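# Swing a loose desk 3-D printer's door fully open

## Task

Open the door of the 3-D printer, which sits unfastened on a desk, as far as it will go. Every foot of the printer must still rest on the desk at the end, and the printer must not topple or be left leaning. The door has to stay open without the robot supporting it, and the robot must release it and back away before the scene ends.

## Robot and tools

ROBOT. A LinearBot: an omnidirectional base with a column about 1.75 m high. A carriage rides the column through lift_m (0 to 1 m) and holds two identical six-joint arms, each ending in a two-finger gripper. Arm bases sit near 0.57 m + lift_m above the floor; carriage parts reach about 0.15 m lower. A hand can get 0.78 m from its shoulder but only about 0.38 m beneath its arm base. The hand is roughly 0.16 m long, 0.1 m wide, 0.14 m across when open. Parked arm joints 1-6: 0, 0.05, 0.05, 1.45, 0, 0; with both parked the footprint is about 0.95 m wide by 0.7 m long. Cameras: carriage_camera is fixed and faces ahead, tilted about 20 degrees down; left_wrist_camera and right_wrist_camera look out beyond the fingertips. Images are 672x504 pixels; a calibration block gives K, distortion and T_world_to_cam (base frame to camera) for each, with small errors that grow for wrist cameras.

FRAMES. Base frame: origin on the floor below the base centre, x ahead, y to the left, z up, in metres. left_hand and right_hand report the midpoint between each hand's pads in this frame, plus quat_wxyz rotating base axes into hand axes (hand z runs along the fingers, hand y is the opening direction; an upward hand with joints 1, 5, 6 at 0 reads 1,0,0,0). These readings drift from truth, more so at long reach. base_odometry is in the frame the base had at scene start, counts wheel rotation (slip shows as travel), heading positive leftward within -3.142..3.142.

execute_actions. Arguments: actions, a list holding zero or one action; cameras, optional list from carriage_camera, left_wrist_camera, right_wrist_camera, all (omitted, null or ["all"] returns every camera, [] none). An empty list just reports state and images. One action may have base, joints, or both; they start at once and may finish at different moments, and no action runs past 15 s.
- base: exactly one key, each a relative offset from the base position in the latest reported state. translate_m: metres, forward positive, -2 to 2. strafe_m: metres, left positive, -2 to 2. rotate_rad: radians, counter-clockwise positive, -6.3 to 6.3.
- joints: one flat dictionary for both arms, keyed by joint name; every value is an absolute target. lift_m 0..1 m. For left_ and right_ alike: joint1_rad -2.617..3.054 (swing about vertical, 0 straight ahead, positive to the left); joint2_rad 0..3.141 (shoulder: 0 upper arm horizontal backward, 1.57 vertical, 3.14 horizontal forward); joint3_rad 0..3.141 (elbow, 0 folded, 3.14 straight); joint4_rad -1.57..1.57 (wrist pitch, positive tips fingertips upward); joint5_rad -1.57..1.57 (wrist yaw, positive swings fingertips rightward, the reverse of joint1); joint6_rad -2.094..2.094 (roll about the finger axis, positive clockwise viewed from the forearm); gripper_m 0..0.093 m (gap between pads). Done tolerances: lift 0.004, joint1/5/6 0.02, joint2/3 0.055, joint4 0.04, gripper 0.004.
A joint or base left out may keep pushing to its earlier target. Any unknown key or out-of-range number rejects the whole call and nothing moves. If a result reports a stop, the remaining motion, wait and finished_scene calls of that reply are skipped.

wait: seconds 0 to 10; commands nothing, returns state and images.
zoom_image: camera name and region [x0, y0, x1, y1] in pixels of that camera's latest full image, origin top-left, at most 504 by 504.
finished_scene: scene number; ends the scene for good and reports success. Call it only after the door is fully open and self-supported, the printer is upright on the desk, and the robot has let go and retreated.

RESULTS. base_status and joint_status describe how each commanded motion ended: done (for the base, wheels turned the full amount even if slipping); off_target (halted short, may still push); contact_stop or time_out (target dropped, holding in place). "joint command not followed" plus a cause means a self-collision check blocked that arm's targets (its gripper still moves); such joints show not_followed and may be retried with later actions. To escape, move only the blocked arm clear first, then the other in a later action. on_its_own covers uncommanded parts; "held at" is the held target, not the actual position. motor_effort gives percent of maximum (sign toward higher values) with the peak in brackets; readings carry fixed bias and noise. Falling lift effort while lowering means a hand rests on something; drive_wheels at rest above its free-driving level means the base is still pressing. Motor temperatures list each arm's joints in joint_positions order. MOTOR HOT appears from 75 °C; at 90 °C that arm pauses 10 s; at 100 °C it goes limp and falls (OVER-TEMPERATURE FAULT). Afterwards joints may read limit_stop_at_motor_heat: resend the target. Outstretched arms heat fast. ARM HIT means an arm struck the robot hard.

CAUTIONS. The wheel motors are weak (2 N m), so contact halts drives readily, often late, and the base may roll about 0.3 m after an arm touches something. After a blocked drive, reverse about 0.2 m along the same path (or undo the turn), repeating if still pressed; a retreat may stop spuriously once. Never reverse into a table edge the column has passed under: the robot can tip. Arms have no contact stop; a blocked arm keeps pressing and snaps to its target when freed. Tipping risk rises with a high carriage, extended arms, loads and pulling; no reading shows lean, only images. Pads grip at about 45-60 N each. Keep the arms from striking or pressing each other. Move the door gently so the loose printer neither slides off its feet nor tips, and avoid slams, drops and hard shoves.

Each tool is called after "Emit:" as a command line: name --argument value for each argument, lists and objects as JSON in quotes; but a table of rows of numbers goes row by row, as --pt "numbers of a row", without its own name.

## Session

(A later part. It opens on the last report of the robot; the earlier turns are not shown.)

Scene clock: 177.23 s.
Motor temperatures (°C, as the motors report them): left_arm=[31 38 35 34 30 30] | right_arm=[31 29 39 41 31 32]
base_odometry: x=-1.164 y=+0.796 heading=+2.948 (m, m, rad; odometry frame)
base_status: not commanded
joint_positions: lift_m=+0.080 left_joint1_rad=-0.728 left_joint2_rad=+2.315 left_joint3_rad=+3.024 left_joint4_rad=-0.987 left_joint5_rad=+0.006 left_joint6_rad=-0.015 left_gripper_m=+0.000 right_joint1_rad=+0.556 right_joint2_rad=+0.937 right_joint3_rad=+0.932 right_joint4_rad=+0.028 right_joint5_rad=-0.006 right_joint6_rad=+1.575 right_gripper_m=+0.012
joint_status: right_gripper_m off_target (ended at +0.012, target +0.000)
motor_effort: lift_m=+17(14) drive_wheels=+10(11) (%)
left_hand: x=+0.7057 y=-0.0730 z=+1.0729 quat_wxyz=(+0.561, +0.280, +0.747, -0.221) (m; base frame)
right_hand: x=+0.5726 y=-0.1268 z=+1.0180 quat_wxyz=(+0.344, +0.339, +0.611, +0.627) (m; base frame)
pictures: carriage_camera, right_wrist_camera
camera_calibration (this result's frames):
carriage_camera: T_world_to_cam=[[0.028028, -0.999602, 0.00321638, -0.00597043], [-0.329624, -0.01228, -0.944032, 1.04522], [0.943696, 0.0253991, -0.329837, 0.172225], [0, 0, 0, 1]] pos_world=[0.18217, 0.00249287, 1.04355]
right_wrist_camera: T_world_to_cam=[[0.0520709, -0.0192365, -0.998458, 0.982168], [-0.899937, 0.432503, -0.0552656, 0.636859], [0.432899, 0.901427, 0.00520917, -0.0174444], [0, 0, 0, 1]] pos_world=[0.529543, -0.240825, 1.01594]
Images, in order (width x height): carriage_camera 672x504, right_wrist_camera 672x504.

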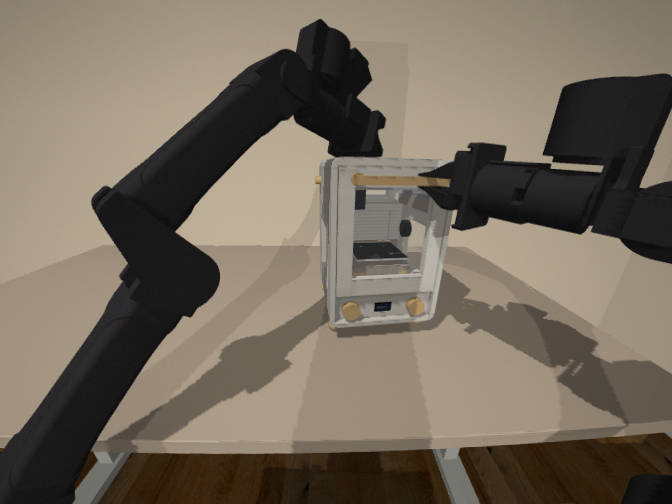

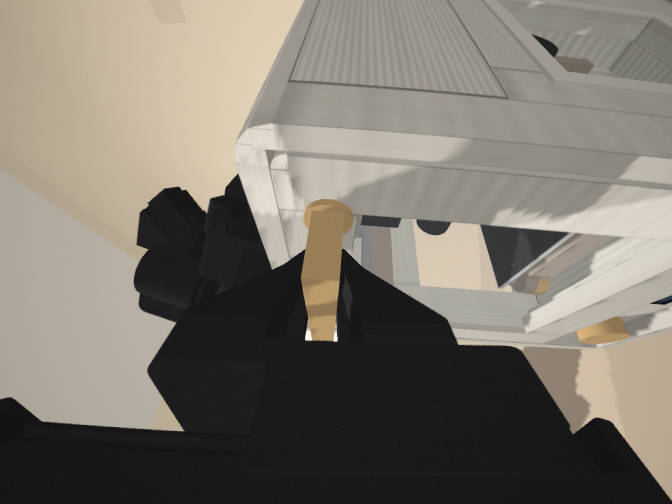

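Emit:
execute_actions --actions '[{"joints":{"right_joint2_rad":0.73,"right_joint3_rad":0.73,"right_joint1_rad":0.6}}]'

Scene clock: 181.93 s.
Motor temperatures (°C, as the motors report them): left_arm=[31 37 35 33 30 30] | right_arm=[31 29 39 41 31 32]
base_odometry: x=-1.164 y=+0.796 heading=+2.948 (m, m, rad; odometry frame)
base_status: not commanded
joint_positions: lift_m=+0.080 left_joint1_rad=-0.733 left_joint2_rad=+2.317 left_joint3_rad=+3.024 left_joint4_rad=-0.980 left_joint5_rad=+0.007 left_joint6_rad=-0.013 left_gripper_m=+0.000 right_joint1_rad=+0.599 right_joint2_rad=+0.736 right_joint3_rad=+0.760 right_joint4_rad=+0.072 right_joint5_rad=-0.017 right_joint6_rad=+1.529 right_gripper_m=+0.012
joint_status: all done
motor_effort: lift_m=+11(13) drive_wheels=-5(10) (%)
left_hand: x=+0.7045 y=-0.0761 z=+1.0732 quat_wxyz=(+0.562, +0.282, +0.745, -0.223) (m; base frame)
right_hand: x=+0.5282 y=-0.1363 z=+1.0074 quat_wxyz=(+0.354, +0.296, +0.604, +0.650) (m; base frame)
pictures: carriage_camera, left_wrist_camera, right_wrist_camera
camera_calibration (this result's frames):
carriage_camera: T_world_to_cam=[[0.028028, -0.999602, 0.00321638, -0.00597043], [-0.329624, -0.01228, -0.944032, 1.04522], [0.943696, 0.0253991, -0.329837, 0.172225], [0, 0, 0, 1]] pos_world=[0.18217, 0.00249287, 1.04355]
left_wrist_camera: T_world_to_cam=[[-0.65084, -0.758045, 0.0421314, 0.350631], [-0.608758, 0.487896, -0.625597, 1.144], [0.453675, -0.432811, -0.779008, 0.605387], [0, 0, 0, 1]] pos_world=[0.649974, -0.0303399, 1.17251]
right_wrist_camera: T_world_to_cam=[[0.139268, -0.0130779, -0.990168, 0.920154], [-0.912801, 0.385974, -0.133484, 0.679627], [0.383925, 0.922417, 0.0418162, 0.0021976], [0, 0, 0, 1]] pos_world=[0.491373, -0.252312, 1.00173]
Images, in order (width x height): carriage_camera 672x504, left_wrist_camera 672x504, right_wrist_camera 672x504.

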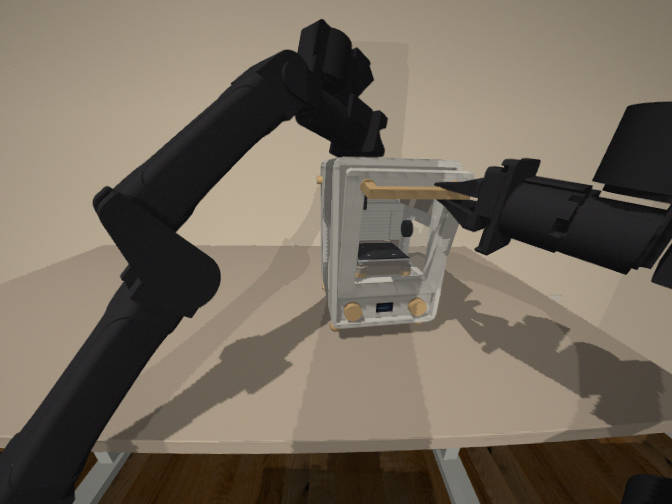

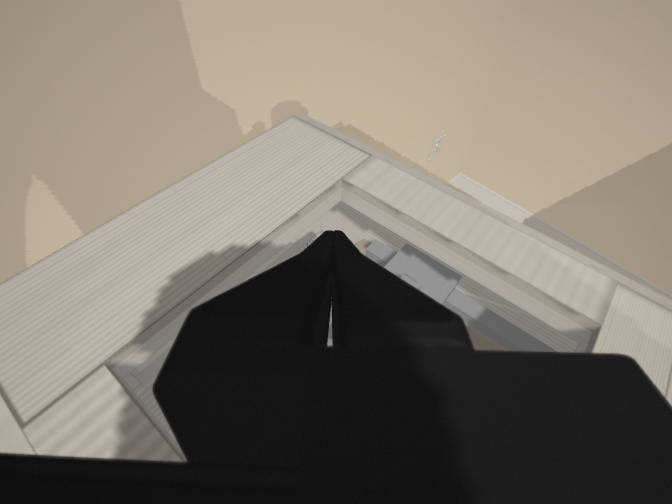

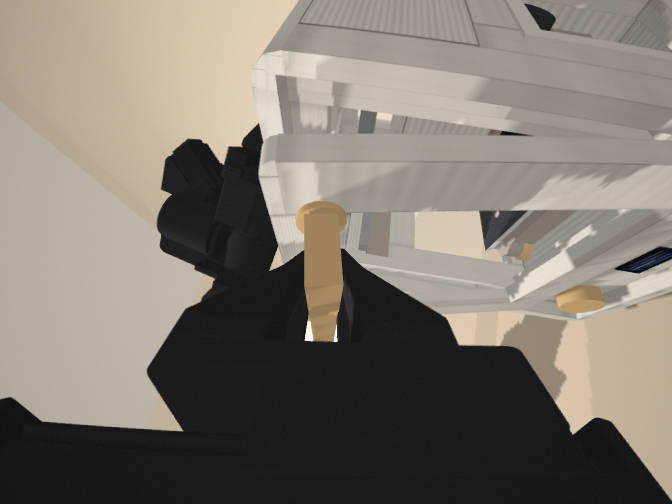

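Emit:
execute_actions --actions '[{"joints":{"right_joint2_rad":0.4,"right_joint3_rad":0.4,"right_joint4_rad":0.25,"right_joint1_rad":0.7}}]' --cameras '["carriage_camera"]'

Scene clock: 188.87 s.
Motor temperatures (°C, as the motors report them): left_arm=[31 37 35 32 30 31] | right_arm=[31 29 38 40 31 32]
base_odometry: x=-1.164 y=+0.796 heading=+2.948 (m, m, rad; odometry frame)
base_status: not commanded
joint_positions: lift_m=+0.080 left_joint1_rad=-0.735 left_joint2_rad=+2.317 left_joint3_rad=+3.024 left_joint4_rad=-0.979 left_joint5_rad=+0.013 left_joint6_rad=-0.013 left_gripper_m=+0.000 right_joint1_rad=+0.687 right_joint2_rad=+0.411 right_joint3_rad=+0.420 right_joint4_rad=+0.275 right_joint5_rad=+0.008 right_joint6_rad=+1.443 right_gripper_m=+0.012
joint_status: all done
motor_effort: lift_m=+15(15) drive_wheels=-5(5) (%)
left_hand: x=+0.7029 y=-0.0780 z=+1.0735 quat_wxyz=(+0.561, +0.285, +0.744, -0.226) (m; base frame)
right_hand: x=+0.4723 y=-0.1521 z=+0.9777 quat_wxyz=(+0.389, +0.224, +0.556, +0.699) (m; base frame)
pictures: carriage_camera
camera_calibration (this result's frames):
carriage_camera: T_world_to_cam=[[0.028028, -0.999602, 0.00321638, -0.00597043], [-0.329624, -0.01228, -0.944032, 1.04522], [0.943696, 0.0253991, -0.329837, 0.172225], [0, 0, 0, 1]] pos_world=[0.18217, 0.00249287, 1.04355]
Images, in order (width x height): carriage_camera 672x504.

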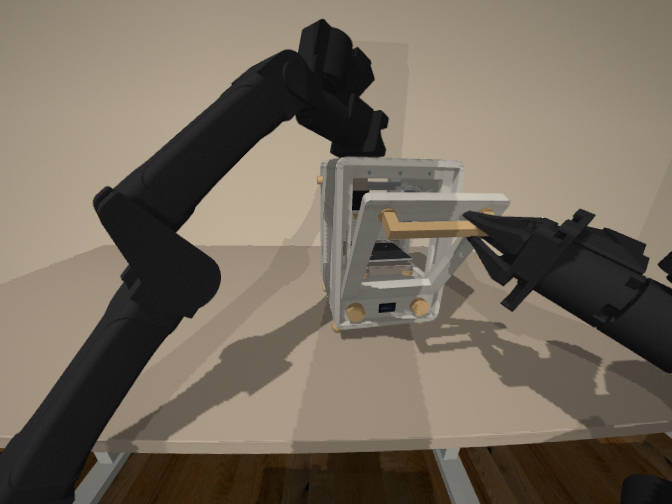

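Emit:
execute_actions --actions '[{"joints":{"left_joint2_rad":2.0,"left_joint4_rad":-0.9}}]' --cameras '[]'

Emit:
execute_actions --actions '[{"base":{"translate_m":-0.04},"joints":{"lift_m":0.0,"left_joint1_rad":0,"right_joint4_rad":0.6}}]' --cameras '["carriage_camera"]'

Scene clock: 194.63 s.
Motor temperatures (°C, as the motors report them): left_arm=[31 37 34 32 30 31] | right_arm=[31 29 38 40 31 33]
base_odometry: x=-1.164 y=+0.796 heading=+2.948 (m, m, rad; odometry frame)
base_status: not commanded
joint_positions: lift_m=+0.080 left_joint1_rad=-0.735 left_joint2_rad=+1.997 left_joint3_rad=+3.008 left_joint4_rad=-0.889 left_joint5_rad=+0.013 left_joint6_rad=-0.040 left_gripper_m=+0.000 right_joint1_rad=+0.687 right_joint2_rad=+0.411 right_joint3_rad=+0.420 right_joint4_rad=+0.278 right_joint5_rad=+0.011 right_joint6_rad=+1.443 right_gripper_m=+0.012
joint_status: all done
motor_effort: lift_m=+14(15) drive_wheels=-5(6) (%)
left_hand: x=+0.6056 y=+0.0100 z=+1.2509 quat_wxyz=(+0.692, +0.230, +0.621, -0.287) (m; base frame)
right_hand: x=+0.4724 y=-0.1526 z=+0.9785 quat_wxyz=(+0.391, +0.225, +0.555, +0.699) (m; base frame)
pictures: none
No camera images: the call's "cameras" was empty. Leave "cameras" out to get every camera's image.

Scene clock: 195.90 s.
Motor temperatures (°C, as the motors report them): left_arm=[31 37 34 33 30 31] | right_arm=[31 29 38 40 31 33]
base_odometry: x=-1.125 y=+0.788 heading=+2.948 (m, m, rad; odometry frame)
base_status: done
joint_positions: lift_m=+0.003 left_joint1_rad=-0.001 left_joint2_rad=+2.003 left_joint3_rad=+3.000 left_joint4_rad=-0.901 left_joint5_rad=+0.013 left_joint6_rad=-0.041 left_gripper_m=+0.000 right_joint1_rad=+0.687 right_joint2_rad=+0.411 right_joint3_rad=+0.385 right_joint4_rad=+0.491 right_joint5_rad=+0.053 right_joint6_rad=+1.388 right_gripper_m=+0.014
joint_status: right_joint4_rad off_target (ended at +0.491, target +0.600); the others done
joint sent to its limit — the command would take lift_m past its lower limit, so that joint was sent only as far as its limit.
motor_effort: lift_m=+16(19) drive_wheels=-3(41) (%)
left_hand: x=+0.7296 y=+0.3124 z=+1.1652 quat_wxyz=(+0.740, -0.009, +0.672, -0.020) (m; base frame)
right_hand: x=+0.4661 y=-0.1672 z=+0.9326 quat_wxyz=(+0.444, +0.201, +0.485, +0.726) (m; base frame)
pictures: carriage_camera
camera_calibration (this result's frames):
carriage_camera: T_world_to_cam=[[0.028028, -0.999602, 0.00321638, -0.0057212], [-0.329624, -0.01228, -0.944032, 0.97207], [0.943696, 0.0253991, -0.329837, 0.146666], [0, 0, 0, 1]] pos_world=[0.18217, 0.00249287, 0.96606]
Images, in order (width x height): carriage_camera 672x504.

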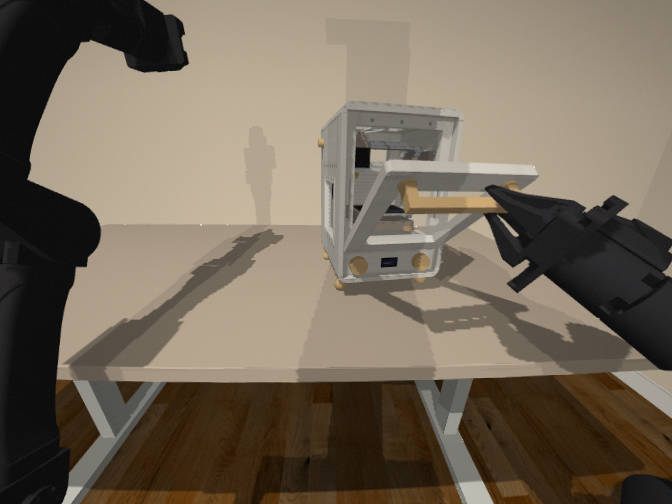

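Emit:
execute_actions --actions '[{"joints":{"right_gripper_m":0.05}}]' --cameras '[]'

Emit:
execute_actions --actions '[{"base":{"translate_m":-0.12},"joints":{"right_joint1_rad":0.4}}]' --cameras '["carriage_camera"]'

Scene clock: 201.40 s.
Motor temperatures (°C, as the motors report them): left_arm=[31 37 34 34 30 31] | right_arm=[31 29 39 42 31 33]
base_odometry: x=-1.125 y=+0.788 heading=+2.948 (m, m, rad; odometry frame)
base_status: not commanded
joint_positions: lift_m=+0.003 left_joint1_rad=-0.001 left_joint2_rad=+2.003 left_joint3_rad=+3.000 left_joint4_rad=-0.900 left_joint5_rad=+0.013 left_joint6_rad=-0.041 left_gripper_m=+0.000 right_joint1_rad=+0.687 right_joint2_rad=+0.411 right_joint3_rad=+0.385 right_joint4_rad=+0.532 right_joint5_rad=+0.024 right_joint6_rad=+1.550 right_gripper_m=+0.050
joint_status: all done
on_its_own: right_joint4_rad moved +0.041 toward your old target +0.600
motor_effort: lift_m=+16(17) drive_wheels=-3(3) (%)
left_hand: x=+0.7296 y=+0.3124 z=+1.1653 quat_wxyz=(+0.740, -0.009, +0.672, -0.020) (m; base frame)
right_hand: x=+0.4595 y=-0.1662 z=+0.9415 quat_wxyz=(+0.382, +0.222, +0.457, +0.772) (m; base frame)
pictures: none
No camera images: the call's "cameras" was empty. Leave "cameras" out to get every camera's image.

Scene clock: 203.07 s.
Motor temperatures (°C, as the motors report them): left_arm=[31 37 34 34 30 31] | right_arm=[31 29 39 42 31 33]
base_odometry: x=-1.007 y=+0.766 heading=+2.948 (m, m, rad; odometry frame)
base_status: done
joint_positions: lift_m=+0.003 left_joint1_rad=-0.001 left_joint2_rad=+2.002 left_joint3_rad=+3.000 left_joint4_rad=-0.899 left_joint5_rad=+0.013 left_joint6_rad=-0.041 left_gripper_m=+0.000 right_joint1_rad=+0.406 right_joint2_rad=+0.411 right_joint3_rad=+0.385 right_joint4_rad=+0.575 right_joint5_rad=+0.004 right_joint6_rad=+1.562 right_gripper_m=+0.050
joint_status: all done
on_its_own: right_joint4_rad moved +0.043 to your old target +0.600
motor_effort: lift_m=+15(16) drive_wheels=-6(43) (%)
left_hand: x=+0.7290 y=+0.3124 z=+1.1662 quat_wxyz=(+0.741, -0.009, +0.671, -0.020) (m; base frame)
right_hand: x=+0.4871 y=-0.2231 z=+0.9508 quat_wxyz=(+0.484, +0.269, +0.409, +0.726) (m; base frame)
pictures: carriage_camera
camera_calibration (this result's frames):
carriage_camera: T_world_to_cam=[[0.028028, -0.999602, 0.00321638, -0.0057212], [-0.329624, -0.01228, -0.944032, 0.97207], [0.943696, 0.0253991, -0.329837, 0.146666], [0, 0, 0, 1]] pos_world=[0.18217, 0.00249287, 0.96606]
Images, in order (width x height): carriage_camera 672x504.

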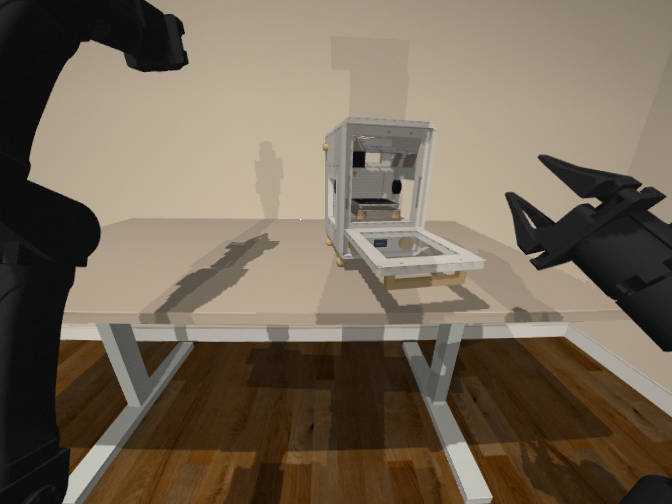

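Fell fully open. Back off, park.

Emit:
execute_actions --actions '[{"base":{"translate_m":-0.3},"joints":{"left_joint2_rad":0.05,"left_joint3_rad":0.05,"left_joint4_rad":1.45,"right_joint1_rad":0,"right_joint2_rad":0.05,"right_joint3_rad":0.05,"right_joint4_rad":1.45,"right_joint6_rad":0}}]' --cameras '["carriage_camera"]'

Emit:
zoom_image --camera "carriage_camera" --region '[280,120,520,300]'

Scene clock: 209.27 s.
Motor temperatures (°C, as the motors report them): left_arm=[31 37 34 35 30 30] | right_arm=[31 29 39 41 31 33]
base_odometry: x=-0.712 y=+0.708 heading=+2.948 (m, m, rad; odometry frame)
base_status: done
joint_positions: lift_m=+0.003 left_joint1_rad=-0.001 left_joint2_rad=+0.061 left_joint3_rad=+0.060 left_joint4_rad=+1.444 left_joint5_rad=+0.013 left_joint6_rad=-0.041 left_gripper_m=+0.000 right_joint1_rad=+0.009 right_joint2_rad=+0.059 right_joint3_rad=+0.059 right_joint4_rad=+1.438 right_joint5_rad=+0.004 right_joint6_rad=+0.008 right_gripper_m=+0.050
joint_status: all done
motor_effort: lift_m=+17(15) drive_wheels=-2(47) (%)
left_hand: x=+0.3044 y=+0.3127 z=+0.9833 quat_wxyz=(+0.998, +0.005, +0.064, -0.021) (m; base frame)
right_hand: x=+0.3059 y=-0.3153 z=+0.9827 quat_wxyz=(+0.998, +0.002, +0.067, +0.008) (m; base frame)
pictures: carriage_camera
camera_calibration (this result's frames):
carriage_camera: T_world_to_cam=[[0.028028, -0.999602, 0.00321638, -0.00572119], [-0.329624, -0.01228, -0.944032, 0.972069], [0.943696, 0.0253991, -0.329837, 0.146666], [0, 0, 0, 1]] pos_world=[0.18217, 0.00249287, 0.966059]
Images, in order (width x height): carriage_camera 672x504.

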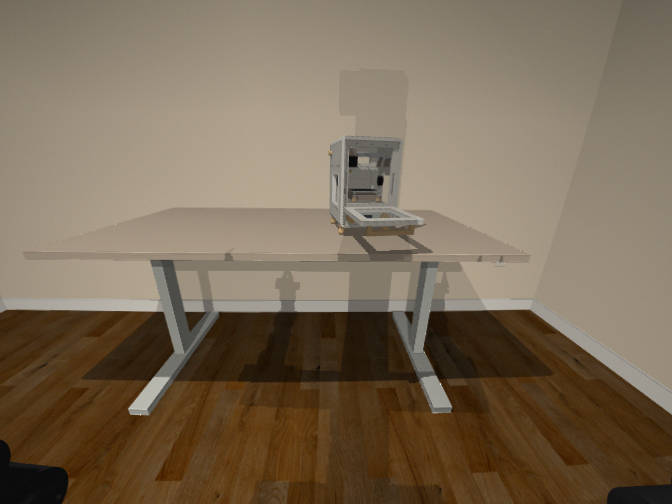

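Region (280, 120, 520, 300) of carriage_camera's 672x504 image, scaled by 2.100, with more detail than that image has; it fills the top 378 rows of this view, and the rest is white.

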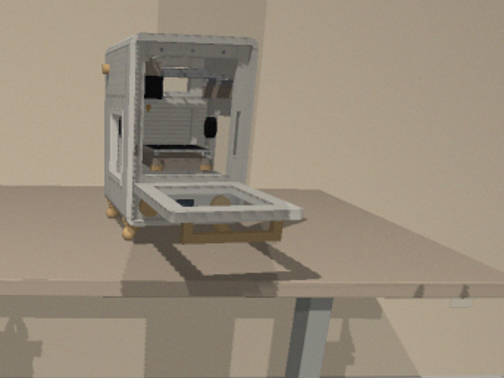

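Emit:
finished_scene --scene 1

The scene is finished: the task was done.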